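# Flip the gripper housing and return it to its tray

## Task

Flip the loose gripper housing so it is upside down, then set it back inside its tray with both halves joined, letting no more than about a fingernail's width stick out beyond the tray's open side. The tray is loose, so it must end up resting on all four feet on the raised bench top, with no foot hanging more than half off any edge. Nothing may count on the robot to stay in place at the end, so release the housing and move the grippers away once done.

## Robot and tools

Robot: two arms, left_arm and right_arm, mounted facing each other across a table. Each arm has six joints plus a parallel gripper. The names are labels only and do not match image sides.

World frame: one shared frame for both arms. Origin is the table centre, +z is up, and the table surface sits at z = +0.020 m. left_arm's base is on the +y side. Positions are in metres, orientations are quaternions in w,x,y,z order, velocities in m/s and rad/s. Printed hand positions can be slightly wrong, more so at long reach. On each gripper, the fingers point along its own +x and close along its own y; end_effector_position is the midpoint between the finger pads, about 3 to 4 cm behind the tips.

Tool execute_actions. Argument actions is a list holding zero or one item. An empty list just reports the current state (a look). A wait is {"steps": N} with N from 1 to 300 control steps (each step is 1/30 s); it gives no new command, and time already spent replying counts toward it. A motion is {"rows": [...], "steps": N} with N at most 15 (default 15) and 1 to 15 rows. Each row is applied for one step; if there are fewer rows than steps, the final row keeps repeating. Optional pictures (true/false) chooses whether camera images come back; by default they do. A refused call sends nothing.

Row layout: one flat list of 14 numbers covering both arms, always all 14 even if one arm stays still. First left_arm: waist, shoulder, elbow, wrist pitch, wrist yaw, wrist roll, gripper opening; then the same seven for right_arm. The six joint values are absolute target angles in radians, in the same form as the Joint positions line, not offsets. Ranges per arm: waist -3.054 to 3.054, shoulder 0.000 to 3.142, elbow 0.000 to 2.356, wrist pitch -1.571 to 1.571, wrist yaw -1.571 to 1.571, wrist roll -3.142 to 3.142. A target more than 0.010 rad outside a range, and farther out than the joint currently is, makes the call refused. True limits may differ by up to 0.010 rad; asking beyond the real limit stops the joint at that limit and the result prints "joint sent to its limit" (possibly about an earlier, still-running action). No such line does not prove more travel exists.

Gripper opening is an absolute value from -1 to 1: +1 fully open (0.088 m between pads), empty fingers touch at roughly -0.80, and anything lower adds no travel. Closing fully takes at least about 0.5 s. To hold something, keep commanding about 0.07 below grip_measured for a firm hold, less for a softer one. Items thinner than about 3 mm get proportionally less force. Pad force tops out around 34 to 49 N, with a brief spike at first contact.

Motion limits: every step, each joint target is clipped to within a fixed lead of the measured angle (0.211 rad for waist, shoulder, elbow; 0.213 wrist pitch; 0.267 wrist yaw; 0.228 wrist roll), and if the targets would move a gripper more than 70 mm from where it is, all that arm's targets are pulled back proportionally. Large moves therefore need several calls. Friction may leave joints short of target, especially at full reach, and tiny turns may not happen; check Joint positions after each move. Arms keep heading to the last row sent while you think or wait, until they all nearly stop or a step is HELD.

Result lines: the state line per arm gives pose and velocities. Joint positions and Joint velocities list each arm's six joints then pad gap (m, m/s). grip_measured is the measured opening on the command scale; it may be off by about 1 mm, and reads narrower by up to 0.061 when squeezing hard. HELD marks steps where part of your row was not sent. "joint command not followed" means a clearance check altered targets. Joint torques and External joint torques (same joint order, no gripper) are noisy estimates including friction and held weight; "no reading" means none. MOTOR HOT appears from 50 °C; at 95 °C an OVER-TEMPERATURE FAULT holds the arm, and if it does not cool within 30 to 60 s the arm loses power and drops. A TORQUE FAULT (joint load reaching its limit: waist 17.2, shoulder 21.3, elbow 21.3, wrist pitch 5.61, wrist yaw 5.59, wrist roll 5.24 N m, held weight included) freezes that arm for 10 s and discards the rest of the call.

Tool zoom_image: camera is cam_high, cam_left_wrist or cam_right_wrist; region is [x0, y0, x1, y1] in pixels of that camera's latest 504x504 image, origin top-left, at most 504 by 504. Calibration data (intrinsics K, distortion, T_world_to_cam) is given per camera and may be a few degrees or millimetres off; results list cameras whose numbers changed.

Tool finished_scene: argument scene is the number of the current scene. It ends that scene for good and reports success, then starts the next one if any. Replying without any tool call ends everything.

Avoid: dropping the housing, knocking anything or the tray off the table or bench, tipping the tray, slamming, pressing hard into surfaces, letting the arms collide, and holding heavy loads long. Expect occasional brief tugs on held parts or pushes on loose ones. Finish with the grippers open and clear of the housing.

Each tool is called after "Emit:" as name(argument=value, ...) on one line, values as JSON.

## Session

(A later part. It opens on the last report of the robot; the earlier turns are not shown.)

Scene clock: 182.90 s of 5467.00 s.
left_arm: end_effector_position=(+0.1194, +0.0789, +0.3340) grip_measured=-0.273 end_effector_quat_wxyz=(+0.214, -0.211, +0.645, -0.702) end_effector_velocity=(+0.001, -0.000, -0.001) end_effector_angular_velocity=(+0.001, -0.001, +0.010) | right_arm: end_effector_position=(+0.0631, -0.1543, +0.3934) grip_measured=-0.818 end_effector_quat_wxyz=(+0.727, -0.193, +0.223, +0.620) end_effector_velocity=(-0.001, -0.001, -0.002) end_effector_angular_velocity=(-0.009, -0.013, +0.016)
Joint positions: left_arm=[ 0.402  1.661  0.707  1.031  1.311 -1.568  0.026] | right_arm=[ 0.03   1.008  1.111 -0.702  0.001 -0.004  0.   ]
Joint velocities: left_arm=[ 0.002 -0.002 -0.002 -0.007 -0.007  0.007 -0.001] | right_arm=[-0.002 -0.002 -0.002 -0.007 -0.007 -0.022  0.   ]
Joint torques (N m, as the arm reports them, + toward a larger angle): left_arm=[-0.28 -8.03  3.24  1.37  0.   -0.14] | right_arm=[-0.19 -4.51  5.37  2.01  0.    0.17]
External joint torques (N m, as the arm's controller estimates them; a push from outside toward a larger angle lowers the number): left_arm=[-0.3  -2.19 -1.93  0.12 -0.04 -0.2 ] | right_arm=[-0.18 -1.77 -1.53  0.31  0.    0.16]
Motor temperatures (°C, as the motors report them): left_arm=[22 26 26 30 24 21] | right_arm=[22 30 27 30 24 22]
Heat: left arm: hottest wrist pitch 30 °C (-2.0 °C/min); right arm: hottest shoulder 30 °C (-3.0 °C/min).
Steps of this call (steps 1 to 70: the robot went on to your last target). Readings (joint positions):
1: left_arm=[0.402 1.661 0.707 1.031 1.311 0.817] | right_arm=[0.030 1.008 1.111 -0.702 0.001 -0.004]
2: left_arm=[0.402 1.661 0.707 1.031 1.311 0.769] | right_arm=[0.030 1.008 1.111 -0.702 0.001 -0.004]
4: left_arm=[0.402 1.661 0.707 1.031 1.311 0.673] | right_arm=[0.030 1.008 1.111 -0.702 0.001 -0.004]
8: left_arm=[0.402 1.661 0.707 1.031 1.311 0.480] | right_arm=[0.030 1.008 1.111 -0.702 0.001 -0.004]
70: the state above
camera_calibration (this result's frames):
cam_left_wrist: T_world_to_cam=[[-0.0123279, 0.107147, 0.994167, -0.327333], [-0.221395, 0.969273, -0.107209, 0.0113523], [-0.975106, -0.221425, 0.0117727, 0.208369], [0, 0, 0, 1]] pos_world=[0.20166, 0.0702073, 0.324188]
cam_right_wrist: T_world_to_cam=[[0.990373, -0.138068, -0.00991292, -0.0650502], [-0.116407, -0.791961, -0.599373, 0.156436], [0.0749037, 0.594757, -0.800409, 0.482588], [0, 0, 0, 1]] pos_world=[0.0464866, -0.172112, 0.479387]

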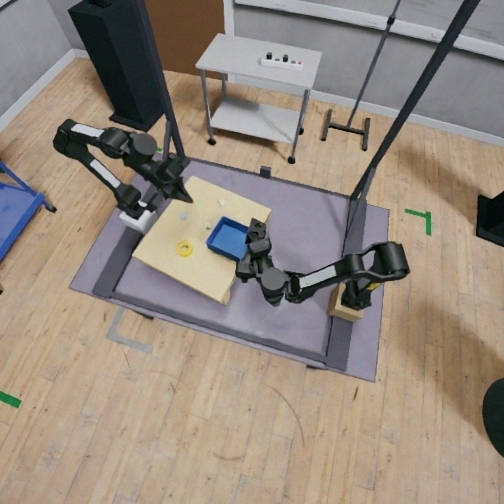

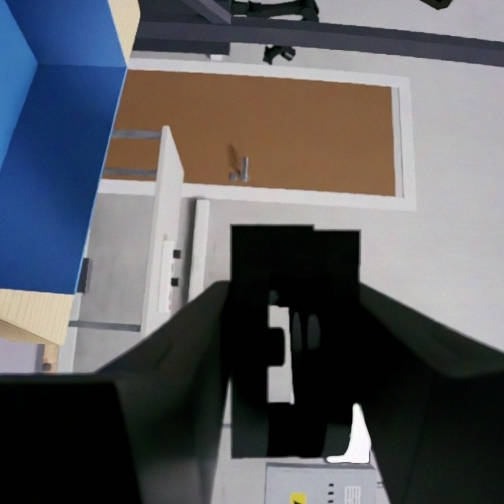

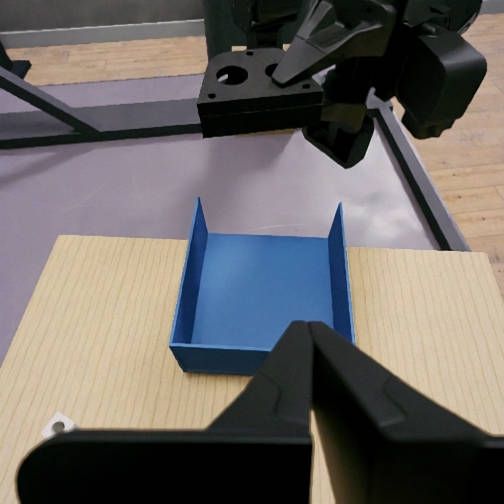

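Emit:
execute_actions(actions=[{"rows":[[-0.56,1.65,0.7,1.03,-1.36,-1.575,-0.35,0.028,0.6,0.8,-0.7,0,0,-1]]}], pictures=false)

Emit:
execute_actions(actions=[{"steps":60}], pictures=false)

Emit:
execute_actions(actions=[{"rows":[[-0.56,1.89,0.72,1.25,-1.36,-1.575,-0.35,0.028,1.2,1.2,-0.8,0,0,-1]]}], pictures=false)

Emit:
execute_actions(actions=[{"steps":30}])

Scene clock: 193.87 s of 5467.00 s.
left_arm: end_effector_position=(-0.0532, +0.0517, +0.3413) grip_measured=-0.273 end_effector_quat_wxyz=(+0.261, -0.296, +0.628, -0.671) end_effector_velocity=(-0.350, +0.083, +0.009) end_effector_angular_velocity=(+0.046, +0.130, +0.351) | right_arm: end_effector_position=(+0.0516, -0.2261, +0.3649) grip_measured=-0.818 end_effector_quat_wxyz=(+0.737, -0.161, +0.186, +0.629) end_effector_velocity=(-0.003, -0.010, -0.027) end_effector_angular_velocity=(-0.037, +0.003, +0.012)
Joint positions: left_arm=[-0.246  1.659  0.706  1.031  0.464 -1.568  0.026] | right_arm=[ 0.03   0.616  0.819 -0.7    0.001 -0.004  0.   ]
Joint velocities: left_arm=[-1.35  -0.007 -0.002 -0.007 -1.707 -0.007 -0.   ] | right_arm=[ 0.002 -0.061 -0.09  -0.007 -0.007 -0.007  0.   ]
Joint torques (N m, as the arm reports them, + toward a larger angle): left_arm=[-0.41 -8.12  3.79  1.81 -0.09 -0.14] | right_arm=[-0.16 -1.75  5.37  1.94 -0.02  0.17]
External joint torques (N m, as the arm's controller estimates them; a push from outside toward a larger angle lowers the number): left_arm=[-0.44 -1.68 -1.67  0.12 -0.11 -0.2 ] | right_arm=[-0.17 -1.36 -1.42  0.17 -0.01  0.16]
Motor temperatures (°C, as the motors report them): left_arm=[22 27 26 30 24 21] | right_arm=[22 30 27 31 24 22]
Heat: left arm: hottest wrist pitch 30 °C (-2.0 °C/min); right arm: hottest wrist pitch 31 °C (-1.0 °C/min).
Steps of this call (steps 1 to 15: the robot went on to your last target; steps 16 to 90: nothing new was sent; then 7.47 s passed at rest; steps 91 to 105: all 15 steps of this action). Readings (joint positions):
91: left_arm=[0.390 1.660 0.706 1.031 1.272 -1.568] | right_arm=[0.030 0.989 1.090 -0.685 0.001 -0.004]
92: left_arm=[0.353 1.659 0.706 1.031 1.206 -1.568] | right_arm=[0.030 0.955 1.050 -0.682 0.001 -0.004]
94: left_arm=[0.258 1.659 0.706 1.031 1.094 -1.568] | right_arm=[0.030 0.858 0.956 -0.704 0.001 -0.004]
98: left_arm=[0.071 1.659 0.706 1.031 0.865 -1.568] | right_arm=[0.030 0.696 0.853 -0.704 0.001 -0.004]
105: the state above

Scene clock: 195.87 s of 5467.00 s.
left_arm: end_effector_position=(+0.0688, +0.0908, +0.3335) grip_measured=-0.273 end_effector_quat_wxyz=(+0.622, -0.673, +0.288, -0.278) end_effector_velocity=(+0.002, +0.001, +0.001) end_effector_angular_velocity=(-0.021, +0.021, +0.009) | right_arm: end_effector_position=(+0.0514, -0.2277, +0.3638) grip_measured=-0.818 end_effector_quat_wxyz=(+0.738, -0.160, +0.185, +0.630) end_effector_velocity=(+0.002, -0.001, -0.003) end_effector_angular_velocity=(-0.014, -0.008, -0.005)
Joint positions: left_arm=[-0.557  1.659  0.706  1.031 -1.356 -1.568  0.026] | right_arm=[ 0.03   0.605  0.811 -0.7    0.001 -0.004  0.   ]
Joint velocities: left_arm=[ 0.002 -0.002 -0.002  0.007 -0.007 -0.022 -0.   ] | right_arm=[-0.002  0.002 -0.002 -0.007  0.007 -0.007  0.   ]
Joint torques (N m, as the arm reports them, + toward a larger angle): left_arm=[-0.42 -7.67  3.2   1.27 -0.2  -0.13] | right_arm=[-0.16 -1.73  5.23  1.98 -0.01  0.16]
External joint torques (N m, as the arm's controller estimates them; a push from outside toward a larger angle lowers the number): left_arm=[-0.48 -1.93 -1.89  0.13 -0.16 -0.19] | right_arm=[-0.15 -1.39 -1.51  0.21 -0.01  0.15]
Motor temperatures (°C, as the motors report them): left_arm=[22 27 26 30 24 21] | right_arm=[22 29 27 31 24 22]
Heat: left arm: hottest wrist pitch 30 °C (-2.0 °C/min); right arm: hottest wrist pitch 31 °C (-1.0 °C/min).
Steps of this call (steps 1 to 60: the robot went on to your last target). Readings (joint positions):
1: left_arm=[-0.292 1.659 0.706 1.031 0.407 -1.568] | right_arm=[0.030 0.614 0.816 -0.700 0.001 -0.004]
2: left_arm=[-0.337 1.659 0.706 1.031 0.350 -1.568] | right_arm=[0.030 0.613 0.815 -0.700 0.001 -0.004]
4: left_arm=[-0.426 1.659 0.706 1.031 0.238 -1.568] | right_arm=[0.030 0.610 0.813 -0.700 0.001 -0.004]
8: left_arm=[-0.527 1.659 0.706 1.031 0.017 -1.568] | right_arm=[0.030 0.606 0.812 -0.700 0.001 -0.004]
60: the state above
All arms were judged still, so your last target was given up. Only a new action makes them travel on or press farther. Fingers that are still opening or closing keep moving.

Scene clock: 196.37 s of 5467.00 s.
left_arm: end_effector_position=(+0.0585, +0.0764, +0.2856) grip_measured=-0.273 end_effector_quat_wxyz=(+0.622, -0.674, +0.287, -0.277) end_effector_velocity=(-0.001, -0.001, -0.014) end_effector_angular_velocity=(+0.017, -0.010, +0.005) | right_arm: end_effector_position=(+0.0656, -0.1385, +0.3614) grip_measured=-0.818 end_effector_quat_wxyz=(+0.703, -0.248, +0.288, +0.601) end_effector_velocity=(+0.012, +0.067, -0.138) end_effector_angular_velocity=(-0.467, +0.064, +0.013)
Joint positions: left_arm=[-0.558  1.88   0.715  1.241 -1.36  -1.569  0.026] | right_arm=[ 0.03   1.157  1.177 -0.799  0.001 -0.004  0.   ]
Joint velocities: left_arm=[-0.002  0.046 -0.002  0.022 -0.007 -0.007 -0.   ] | right_arm=[-0.007  0.457 -0.007 -0.007 -0.007 -0.022  0.   ]
Joint torques (N m, as the arm reports them, + toward a larger angle): left_arm=[-0.34 -6.81  3.55  1.64 -0.09 -0.13] | right_arm=[-0.15 -5.79  8.57  1.79 -0.01  0.16]
External joint torques (N m, as the arm's controller estimates them; a push from outside toward a larger angle lowers the number): left_arm=[-0.38 -0.27 -0.76  0.51 -0.05 -0.18] | right_arm=[-0.13 -0.45  0.52  0.12  0.    0.15]
Motor temperatures (°C, as the motors report them): left_arm=[22 27 26 30 24 21] | right_arm=[22 29 27 31 24 22]
Heat: left arm: hottest wrist pitch 30 °C (-2.0 °C/min); right arm: hottest wrist pitch 31 °C (-1.0 °C/min).
Steps of this call (steps 1 to 15: all 15 steps of this action). Readings (joint positions):
1: left_arm=[-0.557 1.680 0.706 1.064 -1.359 -1.568] | right_arm=[0.030 0.623 0.829 -0.722 0.001 -0.004]
2: left_arm=[-0.557 1.713 0.710 1.114 -1.363 -1.568] | right_arm=[0.030 0.659 0.868 -0.749 0.001 -0.004]
4: left_arm=[-0.558 1.785 0.718 1.161 -1.360 -1.569] | right_arm=[0.030 0.753 0.958 -0.756 0.001 -0.004]
8: left_arm=[-0.558 1.864 0.715 1.215 -1.360 -1.569] | right_arm=[0.030 0.926 1.118 -0.777 0.001 -0.004]
15: the state above

Scene clock: 197.37 s of 5467.00 s.
left_arm: end_effector_position=(+0.0584, +0.0763, +0.2846) grip_measured=-0.273 end_effector_quat_wxyz=(+0.622, -0.674, +0.287, -0.277) end_effector_velocity=(+0.000, +0.001, +0.001) end_effector_angular_velocity=(-0.021, +0.021, +0.005) | right_arm: end_effector_position=(+0.0666, -0.1324, +0.3585) grip_measured=-0.818 end_effector_quat_wxyz=(+0.701, -0.253, +0.293, +0.599) end_effector_velocity=(-0.000, -0.000, +0.002) end_effector_angular_velocity=(+0.010, -0.012, +0.018)
Joint positions: left_arm=[-0.558  1.885  0.715  1.246 -1.36  -1.569  0.026] | right_arm=[ 0.03   1.188  1.193 -0.799  0.001 -0.004  0.   ]
Joint velocities: left_arm=[-0.002 -0.002 -0.002  0.007 -0.007 -0.022 -0.   ] | right_arm=[-0.002 -0.007 -0.002  0.007 -0.007 -0.022  0.   ]
Joint torques (N m, as the arm reports them, + toward a larger angle): left_arm=[-0.21 -6.54  3.63  1.64 -0.07 -0.12] | right_arm=[-0.19 -3.66  7.43  1.6  -0.01  0.15]
External joint torques (N m, as the arm's controller estimates them; a push from outside toward a larger angle lowers the number): left_arm=[-0.21 -0.03 -0.64  0.51 -0.03 -0.18] | right_arm=[-0.2   0.33  0.55  0.08  0.    0.15]
Motor temperatures (°C, as the motors report them): left_arm=[22 27 26 30 24 21] | right_arm=[22 29 27 31 24 22]
Heat: left arm: hottest wrist pitch 30 °C (-2.0 °C/min); right arm: hottest wrist pitch 31 °C (-1.0 °C/min).
Steps of this call (steps 1 to 30: the robot went on to your last target). Readings (joint positions):
1: left_arm=[-0.558 1.881 0.715 1.242 -1.360 -1.569] | right_arm=[0.030 1.169 1.177 -0.799 0.001 -0.004]
2: left_arm=[-0.558 1.882 0.715 1.244 -1.360 -1.569] | right_arm=[0.030 1.175 1.178 -0.799 0.001 -0.004]
4: left_arm=[-0.558 1.883 0.715 1.245 -1.360 -1.569] | right_arm=[0.030 1.179 1.183 -0.799 0.001 -0.004]
8: left_arm=[-0.558 1.884 0.715 1.246 -1.360 -1.569] | right_arm=[0.030 1.182 1.192 -0.799 0.001 -0.004]
30: the state above
All arms were judged still, so your last target was given up. Only a new action makes them travel on or press farther. Fingers that are still opening or closing keep moving.
camera_calibration (this result's frames):
cam_left_wrist: T_world_to_cam=[[0.00852001, 0.0730471, 0.997292, -0.278182], [-0.933757, -0.356283, 0.0340733, 0.0975751], [0.357807, -0.931518, 0.0651727, 0.109983], [0, 0, 0, 1]] pos_world=[0.054129, 0.157535, 0.266936]
cam_right_wrist: T_world_to_cam=[[0.990011, -0.140344, -0.013517, -0.0648136], [-0.132366, -0.892132, -0.431948, 0.0810205], [0.0485623, 0.429422, -0.901797, 0.457539], [0, 0, 0, 1]] pos_world=[0.0526714, -0.133292, 0.446728]

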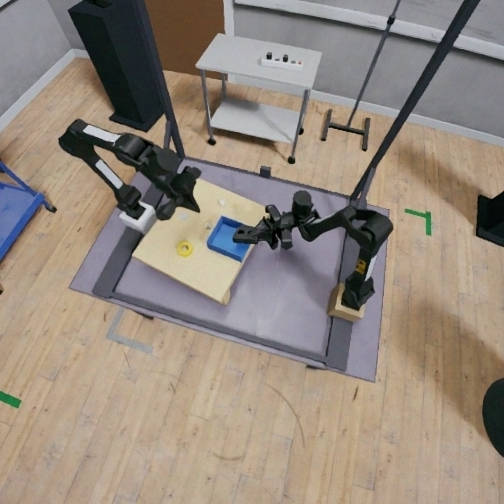

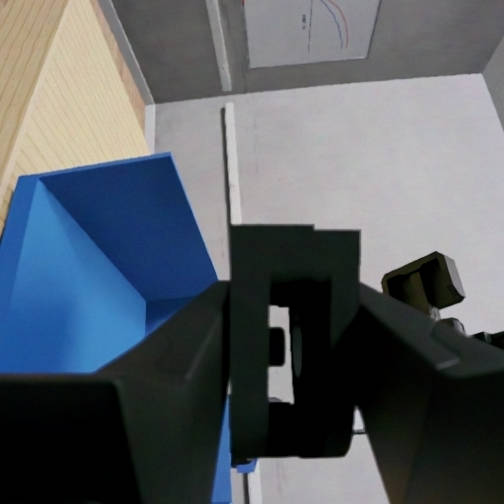

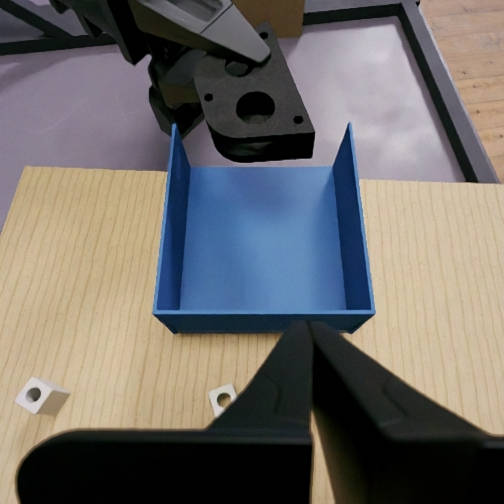

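Emit:
execute_actions(actions=[{"rows":[[-0.54,1.92,0.712,1.285,-1.36,-1.575,-0.35,0.028,1.2,1.2,-0.8,0,0,-1],[-0.54,1.95,0.705,1.32,-1.36,-1.575,-0.35,0.028,1.2,1.2,-0.8,0,0,-1],[-0.54,1.98,0.70,1.355,-1.36,-1.575,-0.35,0.028,1.2,1.2,-0.8,0,0,-1],[-0.54,2.01,0.695,1.39,-1.36,-1.575,-0.35,0.028,1.2,1.2,-0.8,0,0,-1],[-0.54,2.04,0.69,1.425,-1.36,-1.575,-0.35,0.028,1.2,1.2,-0.8,0,0,-1],[-0.54,2.07,0.685,1.46,-1.36,-1.575,-0.35,0.028,1.2,1.2,-0.8,0,0,-1],[-0.54,2.10,0.68,1.495,-1.36,-1.575,-0.35,0.028,1.2,1.2,-0.8,0,0,-1]]}], pictures=false)

Emit:
execute_actions(actions=[{"steps":20}])

Scene clock: 203.63 s of 5467.00 s.
left_arm: end_effector_position=(+0.0650, +0.0765, +0.2346) grip_measured=-0.273 end_effector_quat_wxyz=(+0.623, -0.677, +0.282, -0.272) end_effector_velocity=(+0.001, +0.002, -0.002) end_effector_angular_velocity=(-0.074, +0.056, +0.004) | right_arm: end_effector_position=(+0.0666, -0.1324, +0.3585) grip_measured=-0.818 end_effector_quat_wxyz=(+0.701, -0.253, +0.293, +0.599) end_effector_velocity=(-0.003, -0.001, -0.001) end_effector_angular_velocity=(-0.007, +0.001, +0.029)
Joint positions: left_arm=[-0.543  2.085  0.685  1.479 -1.36  -1.569  0.026] | right_arm=[ 0.03   1.188  1.193 -0.799  0.001 -0.004  0.   ]
Joint velocities: left_arm=[-0.002  0.037 -0.002  0.11  -0.007 -0.022 -0.   ] | right_arm=[-0.002 -0.002 -0.002 -0.007 -0.022 -0.022  0.   ]
Joint torques (N m, as the arm reports them, + toward a larger angle): left_arm=[ 0.25 -6.58  1.85  1.62 -0.09 -0.11] | right_arm=[-0.22 -3.72  7.42  1.59  0.    0.15]
External joint torques (N m, as the arm's controller estimates them; a push from outside toward a larger angle lowers the number): left_arm=[ 0.25  0.27 -1.43  0.48 -0.05 -0.17] | right_arm=[-0.24  0.25  0.55  0.08  0.01  0.14]
Motor temperatures (°C, as the motors report them): left_arm=[22 27 26 30 24 21] | right_arm=[22 29 28 31 24 22]
Heat: left arm: hottest wrist pitch 30 °C (-2.0 °C/min); right arm: hottest wrist pitch 31 °C (-1.0 °C/min).
Steps of this call (steps 1 to 90: nothing new was sent; then 2.77 s passed at rest; steps 91 to 105: all 15 steps of this action). Readings (joint positions):
91: left_arm=[-0.558 1.888 0.715 1.252 -1.360 -1.569] | right_arm=[0.030 1.188 1.193 -0.799 0.001 -0.004]
92: left_arm=[-0.556 1.896 0.715 1.267 -1.360 -1.569] | right_arm=[0.030 1.188 1.193 -0.799 0.001 -0.004]
94: left_arm=[-0.550 1.926 0.715 1.307 -1.360 -1.569] | right_arm=[0.030 1.188 1.193 -0.799 0.001 -0.004]
98: left_arm=[-0.545 2.023 0.700 1.409 -1.360 -1.569] | right_arm=[0.030 1.188 1.193 -0.799 0.001 -0.004]
105: the state above

Scene clock: 204.30 s of 5467.00 s.
left_arm: end_effector_position=(+0.0652, +0.0765, +0.2328) grip_measured=-0.273 end_effector_quat_wxyz=(+0.622, -0.678, +0.282, -0.271) end_effector_velocity=(+0.000, +0.001, -0.000) end_effector_angular_velocity=(+0.001, +0.002, +0.005) | right_arm: end_effector_position=(+0.0666, -0.1324, +0.3585) grip_measured=-0.818 end_effector_quat_wxyz=(+0.701, -0.253, +0.293, +0.599) end_effector_velocity=(+0.002, -0.002, +0.001) end_effector_angular_velocity=(-0.004, -0.010, -0.002)
Joint positions: left_arm=[-0.543  2.094  0.685  1.491 -1.36  -1.569  0.026] | right_arm=[ 0.03   1.188  1.193 -0.799  0.001 -0.004  0.   ]
Joint velocities: left_arm=[-0.002 -0.002 -0.002 -0.007 -0.007 -0.007 -0.   ] | right_arm=[-0.002 -0.002  0.002 -0.007  0.007 -0.007  0.   ]
Joint torques (N m, as the arm reports them, + toward a larger angle): left_arm=[ 0.35 -6.86  1.69  1.63 -0.09 -0.15] | right_arm=[-0.15 -3.72  7.46  1.6  -0.01  0.14]
External joint torques (N m, as the arm's controller estimates them; a push from outside toward a larger angle lowers the number): left_arm=[ 0.35 -0.03 -1.53  0.51 -0.06 -0.21] | right_arm=[-0.14  0.25  0.57  0.07  0.    0.13]
Motor temperatures (°C, as the motors report them): left_arm=[22 27 26 30 24 21] | right_arm=[22 29 28 31 24 22]
Heat: left arm: hottest wrist pitch 30 °C (-2.0 °C/min); right arm: hottest wrist pitch 31 °C (-1.0 °C/min).
Steps of this call (steps 1 to 20: the robot went on to your last target). Readings (joint positions):
1: left_arm=[-0.543 2.086 0.685 1.482 -1.360 -1.569] | right_arm=[0.030 1.188 1.193 -0.799 0.001 -0.004]
2: left_arm=[-0.543 2.088 0.685 1.484 -1.360 -1.569] | right_arm=[0.030 1.188 1.193 -0.799 0.001 -0.004]
4: left_arm=[-0.543 2.091 0.685 1.487 -1.360 -1.569] | right_arm=[0.030 1.188 1.193 -0.799 0.001 -0.004]
8: left_arm=[-0.543 2.093 0.685 1.490 -1.360 -1.569] | right_arm=[0.030 1.188 1.193 -0.799 0.001 -0.004]
20: the state above
camera_calibration (this result's frames):
cam_left_wrist: T_world_to_cam=[[0.0107797, 0.0782168, 0.996878, -0.227017], [-0.927945, -0.370658, 0.0391168, 0.105371], [0.372561, -0.92547, 0.0685854, 0.108952], [0, 0, 0, 1]] pos_world=[0.0596344, 0.157645, 0.214714]
cam_right_wrist: T_world_to_cam=[[0.990011, -0.140344, -0.013517, -0.0648136], [-0.132366, -0.892132, -0.431948, 0.0810205], [0.0485623, 0.429422, -0.901797, 0.457539], [0, 0, 0, 1]] pos_world=[0.0526714, -0.133292, 0.446728]

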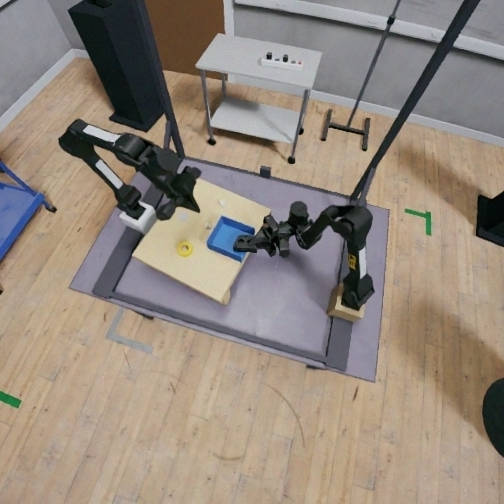

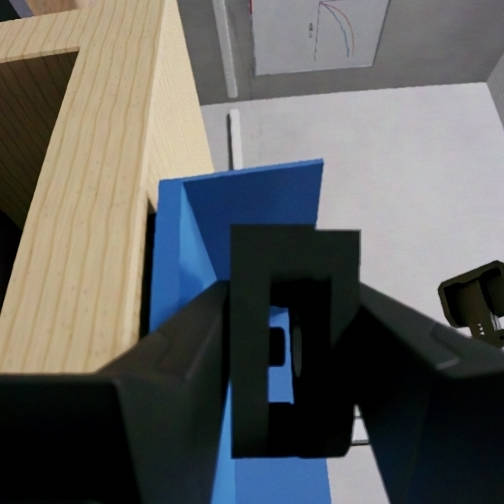

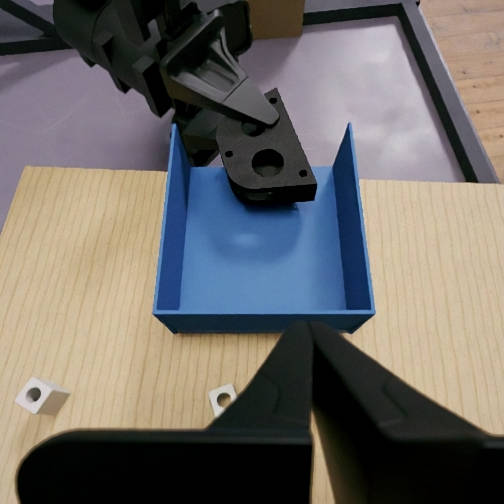

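Lower to near contact.

Emit:
execute_actions(actions=[{"rows":[[-0.54,2.12,0.676,1.52,-1.36,-1.575,-0.35,0.028,1.2,1.2,-0.8,0,0,-1],[-0.54,2.14,0.672,1.54,-1.36,-1.575,-0.35,0.028,1.2,1.2,-0.8,0,0,-1],[-0.54,2.16,0.668,1.56,-1.36,-1.575,-0.35,0.028,1.2,1.2,-0.8,0,0,-1]]}], pictures=false)

Emit:
execute_actions(actions=[{"steps":15}])

Scene clock: 207.80 s of 5467.00 s.
left_arm: end_effector_position=(+0.0667, +0.0788, +0.2201) grip_measured=-0.278 end_effector_quat_wxyz=(+0.619, -0.681, +0.283, -0.270) end_effector_velocity=(+0.002, +0.003, -0.001) end_effector_angular_velocity=(-0.016, +0.019, +0.019) | right_arm: end_effector_position=(+0.0666, -0.1324, +0.3585) grip_measured=-0.818 end_effector_quat_wxyz=(+0.701, -0.253, +0.293, +0.599) end_effector_velocity=(+0.000, -0.002, -0.001) end_effector_angular_velocity=(-0.007, +0.001, -0.008)
Joint positions: left_arm=[-0.543  2.147  0.676  1.558 -1.36  -1.573  0.025] | right_arm=[ 0.03   1.188  1.193 -0.799  0.001 -0.004  0.   ]
Joint velocities: left_arm=[-0.002  0.002 -0.002  0.007 -0.022 -0.022 -0.   ] | right_arm=[ 0.002 -0.002 -0.002 -0.007  0.007  0.007  0.   ]
Joint torques (N m, as the arm reports them, + toward a larger angle): left_arm=[ 0.14 -5.94  1.28  1.35 -0.07  0.01] | right_arm=[-0.18 -3.73  7.45  1.59 -0.01  0.15]
External joint torques (N m, as the arm's controller estimates them; a push from outside toward a larger angle lowers the number): left_arm=[ 0.14  0.92 -1.62  0.23 -0.03 -0.05] | right_arm=[-0.2   0.24  0.56  0.06  0.    0.15]
Motor temperatures (°C, as the motors report them): left_arm=[22 27 26 30 24 21] | right_arm=[22 29 28 31 24 22]
Heat: left arm: hottest wrist pitch 30 °C (-2.0 °C/min); right arm: hottest wrist pitch 31 °C (-1.0 °C/min).
Steps of this call (steps 1 to 15: the robot went on to your last target; steps 16 to 90: nothing new was sent; steps 91 to 105: all 15 steps of this action). Readings (joint positions):
91: left_arm=[-0.543 2.096 0.685 1.496 -1.360 -1.569] | right_arm=[0.030 1.188 1.193 -0.799 0.001 -0.004]
92: left_arm=[-0.543 2.102 0.685 1.505 -1.360 -1.569] | right_arm=[0.030 1.188 1.193 -0.799 0.001 -0.004]
94: left_arm=[-0.543 2.119 0.682 1.525 -1.360 -1.569] | right_arm=[0.030 1.188 1.193 -0.799 0.001 -0.004]
98: left_arm=[-0.543 2.142 0.676 1.547 -1.360 -1.573] | right_arm=[0.030 1.188 1.193 -0.799 0.001 -0.004]
105: the state above

Scene clock: 208.30 s of 5467.00 s.
left_arm: end_effector_position=(+0.0668, +0.0789, +0.2200) grip_measured=-0.278 end_effector_quat_wxyz=(-0.619, +0.681, -0.283, +0.270) end_effector_velocity=(+0.002, +0.003, +0.001) end_effector_angular_velocity=(-0.002, +0.006, +0.019) | right_arm: end_effector_position=(+0.0666, -0.1324, +0.3585) grip_measured=-0.818 end_effector_quat_wxyz=(+0.701, -0.253, +0.293, +0.599) end_effector_velocity=(+0.001, +0.000, +0.001) end_effector_angular_velocity=(+0.009, +0.009, -0.007)
Joint positions: left_arm=[-0.543  2.148  0.676  1.56  -1.36  -1.573  0.025] | right_arm=[ 0.03   1.188  1.193 -0.799  0.001 -0.004  0.   ]
Joint velocities: left_arm=[-0.002 -0.007 -0.002 -0.007 -0.022 -0.007 -0.   ] | right_arm=[-0.007 -0.002 -0.002  0.007 -0.007  0.007  0.   ]
Joint torques (N m, as the arm reports them, + toward a larger angle): left_arm=[ 0.19 -6.14  1.28  1.32 -0.08  0.  ] | right_arm=[-0.15 -3.7   7.44  1.59  0.01  0.15]
External joint torques (N m, as the arm's controller estimates them; a push from outside toward a larger angle lowers the number): left_arm=[ 0.19  0.78 -1.65  0.19 -0.05 -0.06] | right_arm=[-0.12  0.28  0.53  0.05  0.01  0.15]
Motor temperatures (°C, as the motors report them): left_arm=[22 27 26 30 24 21] | right_arm=[22 29 28 31 24 22]
Heat: left arm: hottest wrist pitch 30 °C (-2.0 °C/min); right arm: hottest wrist pitch 31 °C (-1.0 °C/min).
Steps of this call (steps 1 to 15: the robot went on to your last target). Readings (joint positions):
1: left_arm=[-0.543 2.147 0.676 1.559 -1.360 -1.573] | right_arm=[0.030 1.188 1.193 -0.799 0.001 -0.004]
2: left_arm=[-0.543 2.148 0.676 1.559 -1.360 -1.573] | right_arm=[0.030 1.188 1.193 -0.799 0.001 -0.004]
4: left_arm=[-0.543 2.148 0.676 1.559 -1.360 -1.573] | right_arm=[0.030 1.188 1.193 -0.799 0.001 -0.004]
8: left_arm=[-0.543 2.148 0.676 1.560 -1.360 -1.573] | right_arm=[0.030 1.188 1.193 -0.799 0.001 -0.004]
15: the state above
All arms were judged still, so your last target was given up. Only a new action makes them travel on or press farther. Fingers that are still opening or closing keep moving.
camera_calibration (this result's frames):
cam_left_wrist: T_world_to_cam=[[0.0168334, 0.0854787, 0.996198, -0.21528], [-0.927713, -0.370267, 0.0474469, 0.106331], [0.372915, -0.924984, 0.0730668, 0.110364], [0, 0, 0, 1]] pos_world=[0.061112, 0.159858, 0.201353]
cam_right_wrist: T_world_to_cam=[[0.990011, -0.140344, -0.013517, -0.0648136], [-0.132366, -0.892132, -0.431948, 0.0810205], [0.0485623, 0.429422, -0.901797, 0.457539], [0, 0, 0, 1]] pos_world=[0.0526714, -0.133292, 0.446728]

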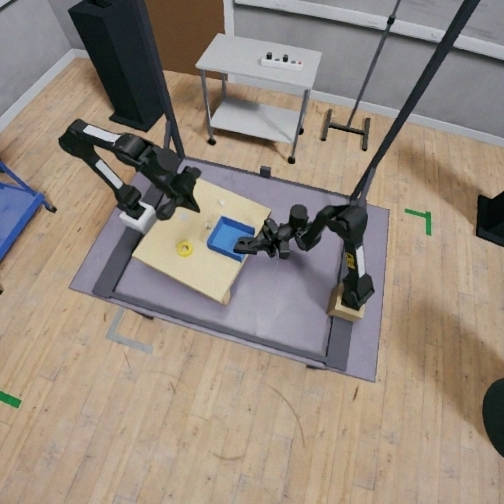

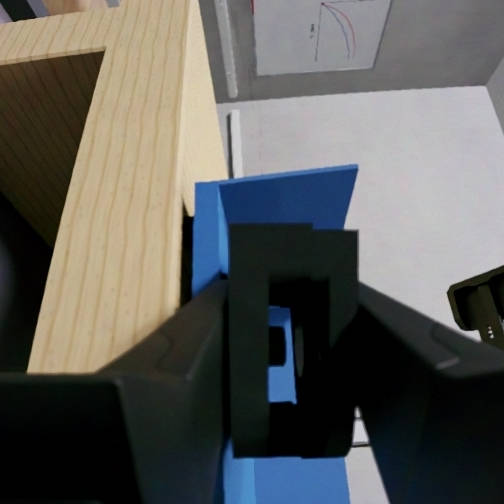

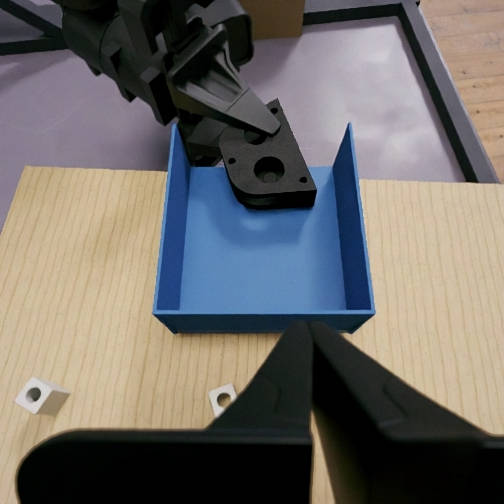

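Emit:
execute_actions(actions=[{"rows":[[-0.528,2.155,0.672,1.56,-1.31,-1.575,-0.35,0.028,1.2,1.2,-0.8,0,0,-1]]}], pictures=false)

Emit:
execute_actions(actions=[{"rows":[[-0.528,2.155,0.672,1.56,-1.31,-1.575,0.0,0.028,1.2,1.2,-0.8,0,0,-1]]}], pictures=false)

Emit:
execute_actions(actions=[{"steps":15}])

Scene clock: 213.47 s of 5467.00 s.
left_arm: end_effector_position=(+0.0670, +0.0745, +0.2206) grip_measured=-0.278 end_effector_quat_wxyz=(+0.615, -0.678, +0.290, -0.279) end_effector_velocity=(+0.002, +0.001, -0.001) end_effector_angular_velocity=(-0.008, +0.013, +0.009) | right_arm: end_effector_position=(+0.0666, -0.1324, +0.3585) grip_measured=-0.818 end_effector_quat_wxyz=(+0.701, -0.253, +0.293, +0.599) end_effector_velocity=(-0.000, -0.001, -0.003) end_effector_angular_velocity=(-0.014, -0.008, +0.018)
Joint positions: left_arm=[-0.532  2.148  0.676  1.561 -1.324 -1.573  0.025] | right_arm=[ 0.03   1.188  1.193 -0.799  0.001 -0.004  0.   ]
Joint velocities: left_arm=[ 0.002 -0.002 -0.002 -0.007 -0.007 -0.022 -0.   ] | right_arm=[-0.002  0.002 -0.002 -0.007 -0.007 -0.022  0.   ]
Joint torques (N m, as the arm reports them, + toward a larger angle): left_arm=[ 0.5  -6.98  1.58  1.21  0.39  0.05] | right_arm=[-0.16 -3.68  7.37  1.6  -0.02  0.15]
External joint torques (N m, as the arm's controller estimates them; a push from outside toward a larger angle lowers the number): left_arm=[ 0.47 -0.1  -1.35  0.06  0.42 -0.01] | right_arm=[-0.16  0.24  0.53  0.09 -0.02  0.14]
Motor temperatures (°C, as the motors report them): left_arm=[22 27 26 30 24 21] | right_arm=[22 29 29 31 24 22]
Heat: left arm: hottest wrist pitch 30 °C (-1.0 °C/min); right arm: hottest wrist pitch 31 °C (+0.0 °C/min).
Steps of this call (steps 1 to 90: nothing new was sent; then 1.67 s passed at rest; steps 91 to 105: all 15 steps of this action). Readings (joint positions):
91: left_arm=[-0.542 2.148 0.676 1.560 -1.357 -1.573] | right_arm=[0.030 1.188 1.193 -0.799 0.001 -0.004]
92: left_arm=[-0.540 2.148 0.676 1.561 -1.348 -1.573] | right_arm=[0.030 1.188 1.193 -0.799 0.001 -0.004]
94: left_arm=[-0.535 2.148 0.676 1.561 -1.335 -1.573] | right_arm=[0.030 1.188 1.193 -0.799 0.001 -0.004]
98: left_arm=[-0.533 2.148 0.676 1.561 -1.327 -1.573] | right_arm=[0.030 1.188 1.193 -0.799 0.001 -0.004]
105: the state above

Scene clock: 213.97 s of 5467.00 s.
left_arm: end_effector_position=(+0.0664, +0.0734, +0.2200) grip_measured=-0.010 end_effector_quat_wxyz=(+0.614, -0.677, +0.293, -0.282) end_effector_velocity=(-0.000, +0.000, +0.000) end_effector_angular_velocity=(-0.003, +0.005, +0.005) | right_arm: end_effector_position=(+0.0666, -0.1324, +0.3585) grip_measured=-0.818 end_effector_quat_wxyz=(+0.701, -0.253, +0.293, +0.599) end_effector_velocity=(-0.002, +0.001, +0.001) end_effector_angular_velocity=(+0.007, -0.001, +0.013)
Joint positions: left_arm=[-0.531  2.15   0.676  1.561 -1.315 -1.573  0.039] | right_arm=[ 0.03   1.188  1.193 -0.799  0.001 -0.004  0.   ]
Joint velocities: left_arm=[-0.002 -0.002  0.002 -0.007 -0.007 -0.007  0.003] | right_arm=[ 0.002 -0.002 -0.002  0.007 -0.007 -0.007  0.   ]
Joint torques (N m, as the arm reports them, + toward a larger angle): left_arm=[ 0.32 -7.05  1.59  1.25  0.11 -0.01] | right_arm=[-0.17 -3.7   7.45  1.59 -0.02  0.15]
External joint torques (N m, as the arm's controller estimates them; a push from outside toward a larger angle lowers the number): left_arm=[ 0.35 -0.15 -1.35  0.09  0.14 -0.06] | right_arm=[-0.19  0.3   0.54  0.06 -0.01  0.14]
Motor temperatures (°C, as the motors report them): left_arm=[22 27 26 30 24 21] | right_arm=[22 29 29 31 24 22]
Heat: left arm: hottest wrist pitch 30 °C (-1.0 °C/min); right arm: hottest wrist pitch 31 °C (+0.0 °C/min).
Steps of this call (steps 1 to 15: all 15 steps of this action). Readings (joint positions):
1: left_arm=[-0.532 2.148 0.676 1.562 -1.324 -1.573] | right_arm=[0.030 1.188 1.193 -0.799 0.001 -0.004]
2: left_arm=[-0.531 2.148 0.676 1.562 -1.320 -1.573] | right_arm=[0.030 1.188 1.193 -0.799 0.001 -0.004]
4: left_arm=[-0.531 2.150 0.676 1.561 -1.316 -1.573] | right_arm=[0.030 1.188 1.193 -0.799 0.001 -0.004]
8: left_arm=[-0.531 2.150 0.676 1.561 -1.315 -1.573] | right_arm=[0.030 1.188 1.193 -0.799 0.001 -0.004]
15: the state above

Scene clock: 214.47 s of 5467.00 s.
left_arm: end_effector_position=(+0.0664, +0.0734, +0.2200) grip_measured=-0.002 end_effector_quat_wxyz=(+0.614, -0.677, +0.293, -0.282) end_effector_velocity=(-0.000, +0.000, +0.000) end_effector_angular_velocity=(-0.003, +0.005, +0.005) | right_arm: end_effector_position=(+0.0666, -0.1324, +0.3585) grip_measured=-0.818 end_effector_quat_wxyz=(+0.701, -0.253, +0.293, +0.599) end_effector_velocity=(+0.001, -0.002, -0.001) end_effector_angular_velocity=(-0.009, -0.009, +0.013)
Joint positions: left_arm=[-0.531  2.15   0.676  1.561 -1.315 -1.573  0.039] | right_arm=[ 0.03   1.188  1.193 -0.799  0.001 -0.004  0.   ]
Joint velocities: left_arm=[-0.002 -0.002  0.002 -0.007 -0.007 -0.007  0.   ] | right_arm=[-0.007 -0.002 -0.002 -0.007 -0.007 -0.022  0.   ]
Joint torques (N m, as the arm reports them, + toward a larger angle): left_arm=[ 0.23 -7.09  1.67  1.25  0.1  -0.01] | right_arm=[-0.19 -3.71  7.42  1.61  0.    0.15]
External joint torques (N m, as the arm's controller estimates them; a push from outside toward a larger angle lowers the number): left_arm=[ 0.23 -0.19 -1.28  0.1   0.13 -0.06] | right_arm=[-0.17  0.22  0.62  0.12  0.    0.14]
Motor temperatures (°C, as the motors report them): left_arm=[22 27 26 30 24 21] | right_arm=[22 28 29 31 24 22]
Heat: left arm: hottest wrist pitch 30 °C (-1.0 °C/min); right arm: hottest wrist pitch 31 °C (+0.0 °C/min).
Steps of this call (steps 1 to 15: the robot went on to your last target). Readings (joint positions):
1: left_arm=[-0.531 2.150 0.676 1.561 -1.315 -1.573] | right_arm=[0.030 1.188 1.193 -0.799 0.001 -0.004]
2: left_arm=[-0.531 2.150 0.676 1.561 -1.315 -1.573] | right_arm=[0.030 1.188 1.193 -0.799 0.001 -0.004]
4: left_arm=[-0.531 2.150 0.676 1.561 -1.315 -1.573] | right_arm=[0.030 1.188 1.193 -0.799 0.001 -0.004]
8: left_arm=[-0.531 2.150 0.676 1.561 -1.315 -1.573] | right_arm=[0.030 1.188 1.193 -0.799 0.001 -0.004]
15: the state above
All arms were judged still, so your last target was given up. Only a new action makes them travel on or press farther. Fingers that are still opening or closing keep moving.
camera_calibration (this result's frames):
cam_left_wrist: T_world_to_cam=[[0.0159576, 0.0864817, 0.996126, -0.21487], [-0.939469, -0.339726, 0.0445443, 0.103132], [0.342262, -0.93654, 0.0758257, 0.107733], [0, 0, 0, 1]] pos_world=[0.0634457, 0.154515, 0.201275]
cam_right_wrist: T_world_to_cam=[[0.990011, -0.140344, -0.013517, -0.0648136], [-0.132366, -0.892132, -0.431948, 0.0810205], [0.0485623, 0.429422, -0.901797, 0.457539], [0, 0, 0, 1]] pos_world=[0.0526714, -0.133292, 0.446728]

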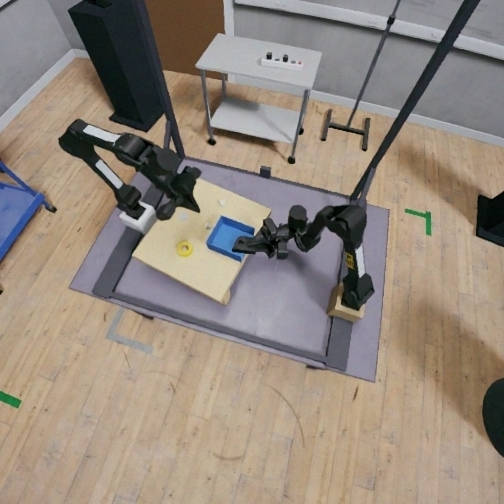

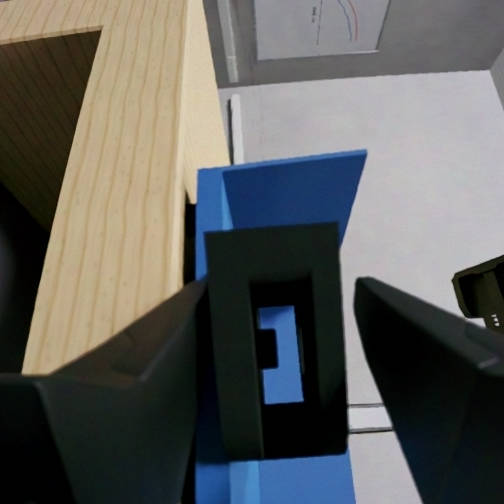

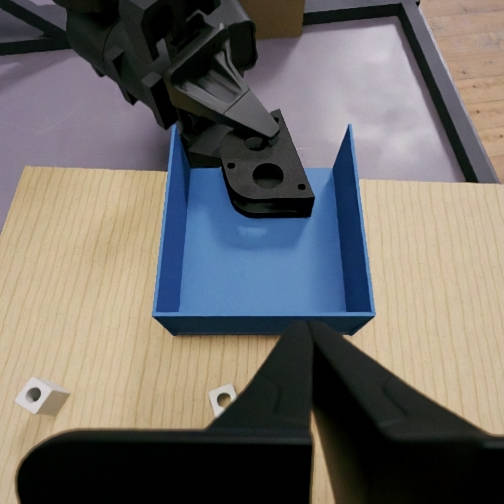

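Open more, then retreat.

Emit:
execute_actions(actions=[{"rows":[[-0.528,2.155,0.672,1.56,-1.33,-1.575,0.4,0.028,1.2,1.2,-0.8,0,0,-1]]}])

Scene clock: 216.67 s of 5467.00 s.
left_arm: end_effector_position=(+0.0683, +0.0753, +0.2197) grip_measured=+0.389 end_effector_quat_wxyz=(+0.617, -0.679, +0.287, -0.276) end_effector_velocity=(+0.000, +0.002, -0.031) end_effector_angular_velocity=(+0.101, -0.069, -0.010) | right_arm: end_effector_position=(+0.0666, -0.1324, +0.3585) grip_measured=-0.818 end_effector_quat_wxyz=(+0.701, -0.253, +0.293, +0.599) end_effector_velocity=(-0.002, -0.004, -0.004) end_effector_angular_velocity=(-0.022, +0.004, +0.013)
Joint positions: left_arm=[-0.531  2.15   0.676  1.561 -1.333 -1.573  0.058] | right_arm=[ 0.03   1.188  1.193 -0.799  0.001 -0.004  0.   ]
Joint velocities: left_arm=[-0.002  0.081 -0.012 -0.022  0.007  0.007  0.003] | right_arm=[ 0.002 -0.002 -0.002 -0.022 -0.007 -0.007  0.   ]
Joint torques (N m, as the arm reports them, + toward a larger angle): left_arm=[ 0.18 -7.62  1.41  1.32  0.08  0.01] | right_arm=[-0.18 -3.67  7.42  1.59 -0.01  0.15]
External joint torques (N m, as the arm's controller estimates them; a push from outside toward a larger angle lowers the number): left_arm=[ 0.16 -0.53 -1.55  0.14  0.13 -0.04] | right_arm=[-0.17  0.29  0.58  0.09 -0.01  0.14]
Motor temperatures (°C, as the motors report them): left_arm=[22 27 26 29 24 21] | right_arm=[22 28 29 31 24 22]
Heat: left arm: hottest wrist pitch 29 °C (-2.0 °C/min); right arm: hottest wrist pitch 31 °C (+0.0 °C/min).
Steps of this call (steps 1 to 51: nothing new was sent; steps 52 to 66: all 15 steps of this action). Readings (joint positions):
52: left_arm=[-0.531 2.150 0.676 1.561 -1.315 -1.573] | right_arm=[0.030 1.188 1.193 -0.799 0.001 -0.004]
53: left_arm=[-0.531 2.150 0.676 1.561 -1.315 -1.573] | right_arm=[0.030 1.188 1.193 -0.799 0.001 -0.004]
55: left_arm=[-0.531 2.150 0.676 1.562 -1.324 -1.573] | right_arm=[0.030 1.188 1.193 -0.799 0.001 -0.004]
59: left_arm=[-0.531 2.148 0.676 1.566 -1.332 -1.573] | right_arm=[0.030 1.188 1.193 -0.799 0.001 -0.004]
66: the state above
camera_calibration (this result's frames):
cam_left_wrist: T_world_to_cam=[[0.0153215, 0.0852462, 0.996242, -0.214641], [-0.933074, -0.356872, 0.0448868, 0.10638], [0.359358, -0.930255, 0.0740732, 0.107637], [0, 0, 0, 1]] pos_world=[0.0638689, 0.156391, 0.201086]
cam_right_wrist: T_world_to_cam=[[0.990011, -0.140344, -0.013517, -0.0648136], [-0.132366, -0.892132, -0.431948, 0.0810205], [0.0485623, 0.429422, -0.901797, 0.457539], [0, 0, 0, 1]] pos_world=[0.0526714, -0.133292, 0.446728]

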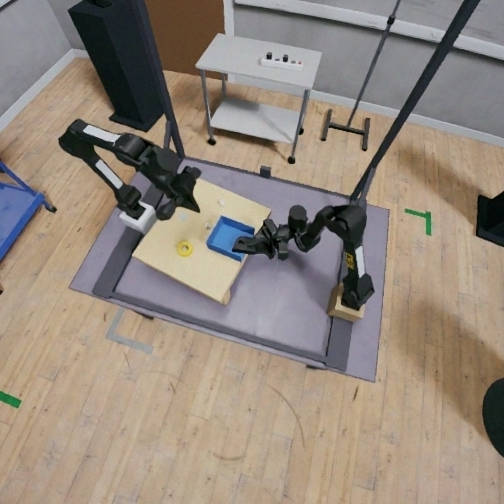

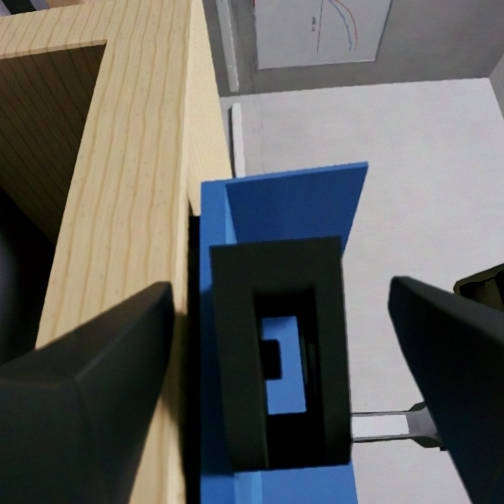

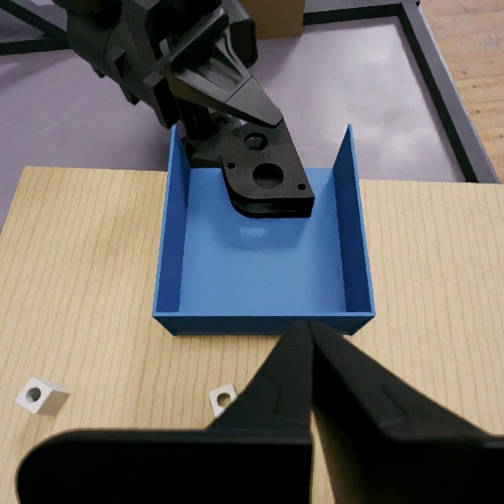

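Emit:
execute_actions(actions=[{"rows":[[-0.62,2.155,0.672,1.56,-1.565,-1.575,0.4,0.028,1.2,1.2,-0.8,0,0,-1]]}], pictures=false)

Emit:
execute_actions(actions=[{"steps":10}])

Scene clock: 221.27 s of 5467.00 s.
left_arm: end_effector_position=(+0.0610, +0.1062, +0.2162) grip_measured=+0.398 end_effector_quat_wxyz=(-0.637, +0.695, -0.245, +0.226) end_effector_velocity=(-0.000, +0.006, -0.001) end_effector_angular_velocity=(+0.002, +0.002, +0.024) | right_arm: end_effector_position=(+0.0666, -0.1324, +0.3585) grip_measured=-0.818 end_effector_quat_wxyz=(+0.701, -0.253, +0.293, +0.599) end_effector_velocity=(+0.002, -0.002, -0.001) end_effector_angular_velocity=(-0.009, -0.009, -0.002)
Joint positions: left_arm=[-0.615  2.152  0.675  1.561 -1.556 -1.573  0.058] | right_arm=[ 0.03   1.188  1.193 -0.799  0.001 -0.004  0.   ]
Joint velocities: left_arm=[-0.012 -0.002 -0.002 -0.007 -0.037 -0.007  0.   ] | right_arm=[-0.002 -0.002 -0.002 -0.007  0.007 -0.007  0.   ]
Joint torques (N m, as the arm reports them, + toward a larger angle): left_arm=[-0.35 -7.05  1.4   1.13 -0.18 -0.04] | right_arm=[-0.15 -3.68  7.42  1.58 -0.02  0.15]
External joint torques (N m, as the arm's controller estimates them; a push from outside toward a larger angle lowers the number): left_arm=[-0.38 -0.33 -1.36  0.14 -0.14 -0.09] | right_arm=[-0.15  0.28  0.56  0.07 -0.01  0.15]
Motor temperatures (°C, as the motors report them): left_arm=[22 27 26 29 24 21] | right_arm=[22 28 29 30 24 22]
Heat: left arm: hottest wrist pitch 29 °C (-2.1 °C/min); right arm: hottest wrist pitch 30 °C (-1.0 °C/min).
Steps of this call (steps 1 to 15: the robot went on to your last target; steps 16 to 123: nothing new was sent; steps 124 to 138: all 15 steps of this action). Readings (joint positions):
124: left_arm=[-0.535 2.152 0.675 1.561 -1.361 -1.573] | right_arm=[0.030 1.188 1.193 -0.799 0.001 -0.004]
125: left_arm=[-0.549 2.152 0.675 1.561 -1.411 -1.573] | right_arm=[0.030 1.188 1.193 -0.799 0.001 -0.004]
127: left_arm=[-0.581 2.152 0.675 1.561 -1.473 -1.573] | right_arm=[0.030 1.188 1.193 -0.799 0.001 -0.004]
131: left_arm=[-0.610 2.152 0.675 1.561 -1.530 -1.573] | right_arm=[0.030 1.188 1.193 -0.799 0.001 -0.004]
138: the state above

Scene clock: 221.60 s of 5467.00 s.
left_arm: end_effector_position=(+0.0609, +0.1069, +0.2162) grip_measured=+0.398 end_effector_quat_wxyz=(-0.637, +0.695, -0.245, +0.225) end_effector_velocity=(-0.002, +0.002, -0.000) end_effector_angular_velocity=(+0.000, +0.001, -0.000) | right_arm: end_effector_position=(+0.0666, -0.1324, +0.3585) grip_measured=-0.818 end_effector_quat_wxyz=(+0.701, -0.253, +0.293, +0.599) end_effector_velocity=(+0.006, -0.000, +0.001) end_effector_angular_velocity=(+0.004, -0.022, -0.017)
Joint positions: left_arm=[-0.617  2.152  0.675  1.561 -1.561 -1.573  0.058] | right_arm=[ 0.03   1.188  1.193 -0.799  0.001 -0.004  0.   ]
Joint velocities: left_arm=[-0.007 -0.002 -0.002 -0.007 -0.007 -0.007 -0.   ] | right_arm=[-0.007 -0.002 -0.002  0.007  0.022 -0.007  0.   ]
Joint torques (N m, as the arm reports them, + toward a larger angle): left_arm=[-0.39 -7.25  1.4   1.14 -0.18 -0.01] | right_arm=[-0.16 -3.73  7.43  1.59 -0.03  0.16]
External joint torques (N m, as the arm's controller estimates them; a push from outside toward a larger angle lowers the number): left_arm=[-0.36 -0.49 -1.37  0.15 -0.14 -0.07] | right_arm=[-0.14  0.22  0.57  0.07 -0.03  0.15]
Motor temperatures (°C, as the motors report them): left_arm=[22 27 26 29 24 21] | right_arm=[22 28 29 30 24 22]
Heat: left arm: hottest wrist pitch 29 °C (-2.0 °C/min); right arm: hottest wrist pitch 30 °C (-1.0 °C/min).
Steps of this call (steps 1 to 10: the robot went on to your last target). Readings (joint positions):
1: left_arm=[-0.616 2.152 0.675 1.561 -1.557 -1.573] | right_arm=[0.030 1.188 1.193 -0.799 0.001 -0.004]
2: left_arm=[-0.616 2.152 0.675 1.561 -1.558 -1.573] | right_arm=[0.030 1.188 1.193 -0.799 0.001 -0.004]
4: left_arm=[-0.616 2.152 0.675 1.561 -1.559 -1.573] | right_arm=[0.030 1.188 1.193 -0.799 0.001 -0.004]
8: left_arm=[-0.617 2.152 0.675 1.561 -1.560 -1.573] | right_arm=[0.030 1.188 1.193 -0.799 0.001 -0.004]
10: the state above
camera_calibration (this result's frames):
cam_left_wrist: T_world_to_cam=[[0.018145, 0.0742033, 0.997078, -0.212855], [-0.873075, -0.484809, 0.0519683, 0.119399], [0.487249, -0.871467, 0.0559882, 0.129715], [0, 0, 0, 1]] pos_world=[0.0449034, 0.186723, 0.198765]
cam_right_wrist: T_world_to_cam=[[0.990011, -0.140344, -0.013517, -0.0648136], [-0.132366, -0.892132, -0.431948, 0.0810205], [0.0485623, 0.429422, -0.901797, 0.457539], [0, 0, 0, 1]] pos_world=[0.0526714, -0.133292, 0.446728]

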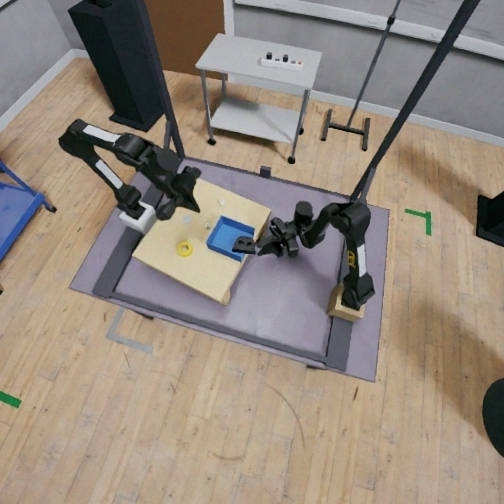

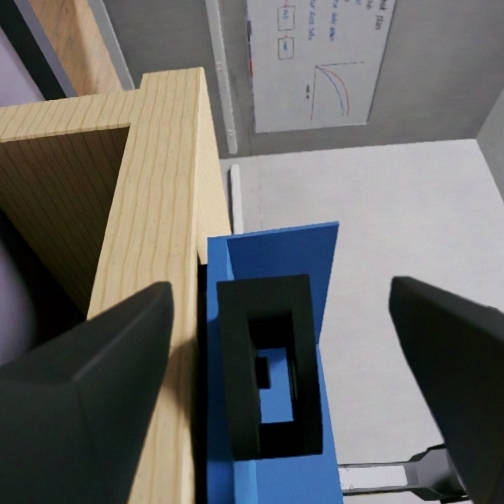

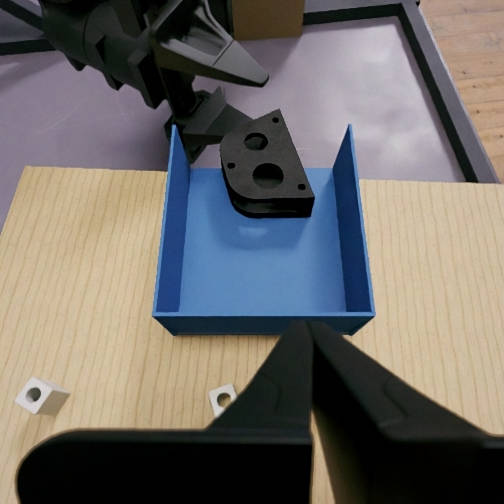

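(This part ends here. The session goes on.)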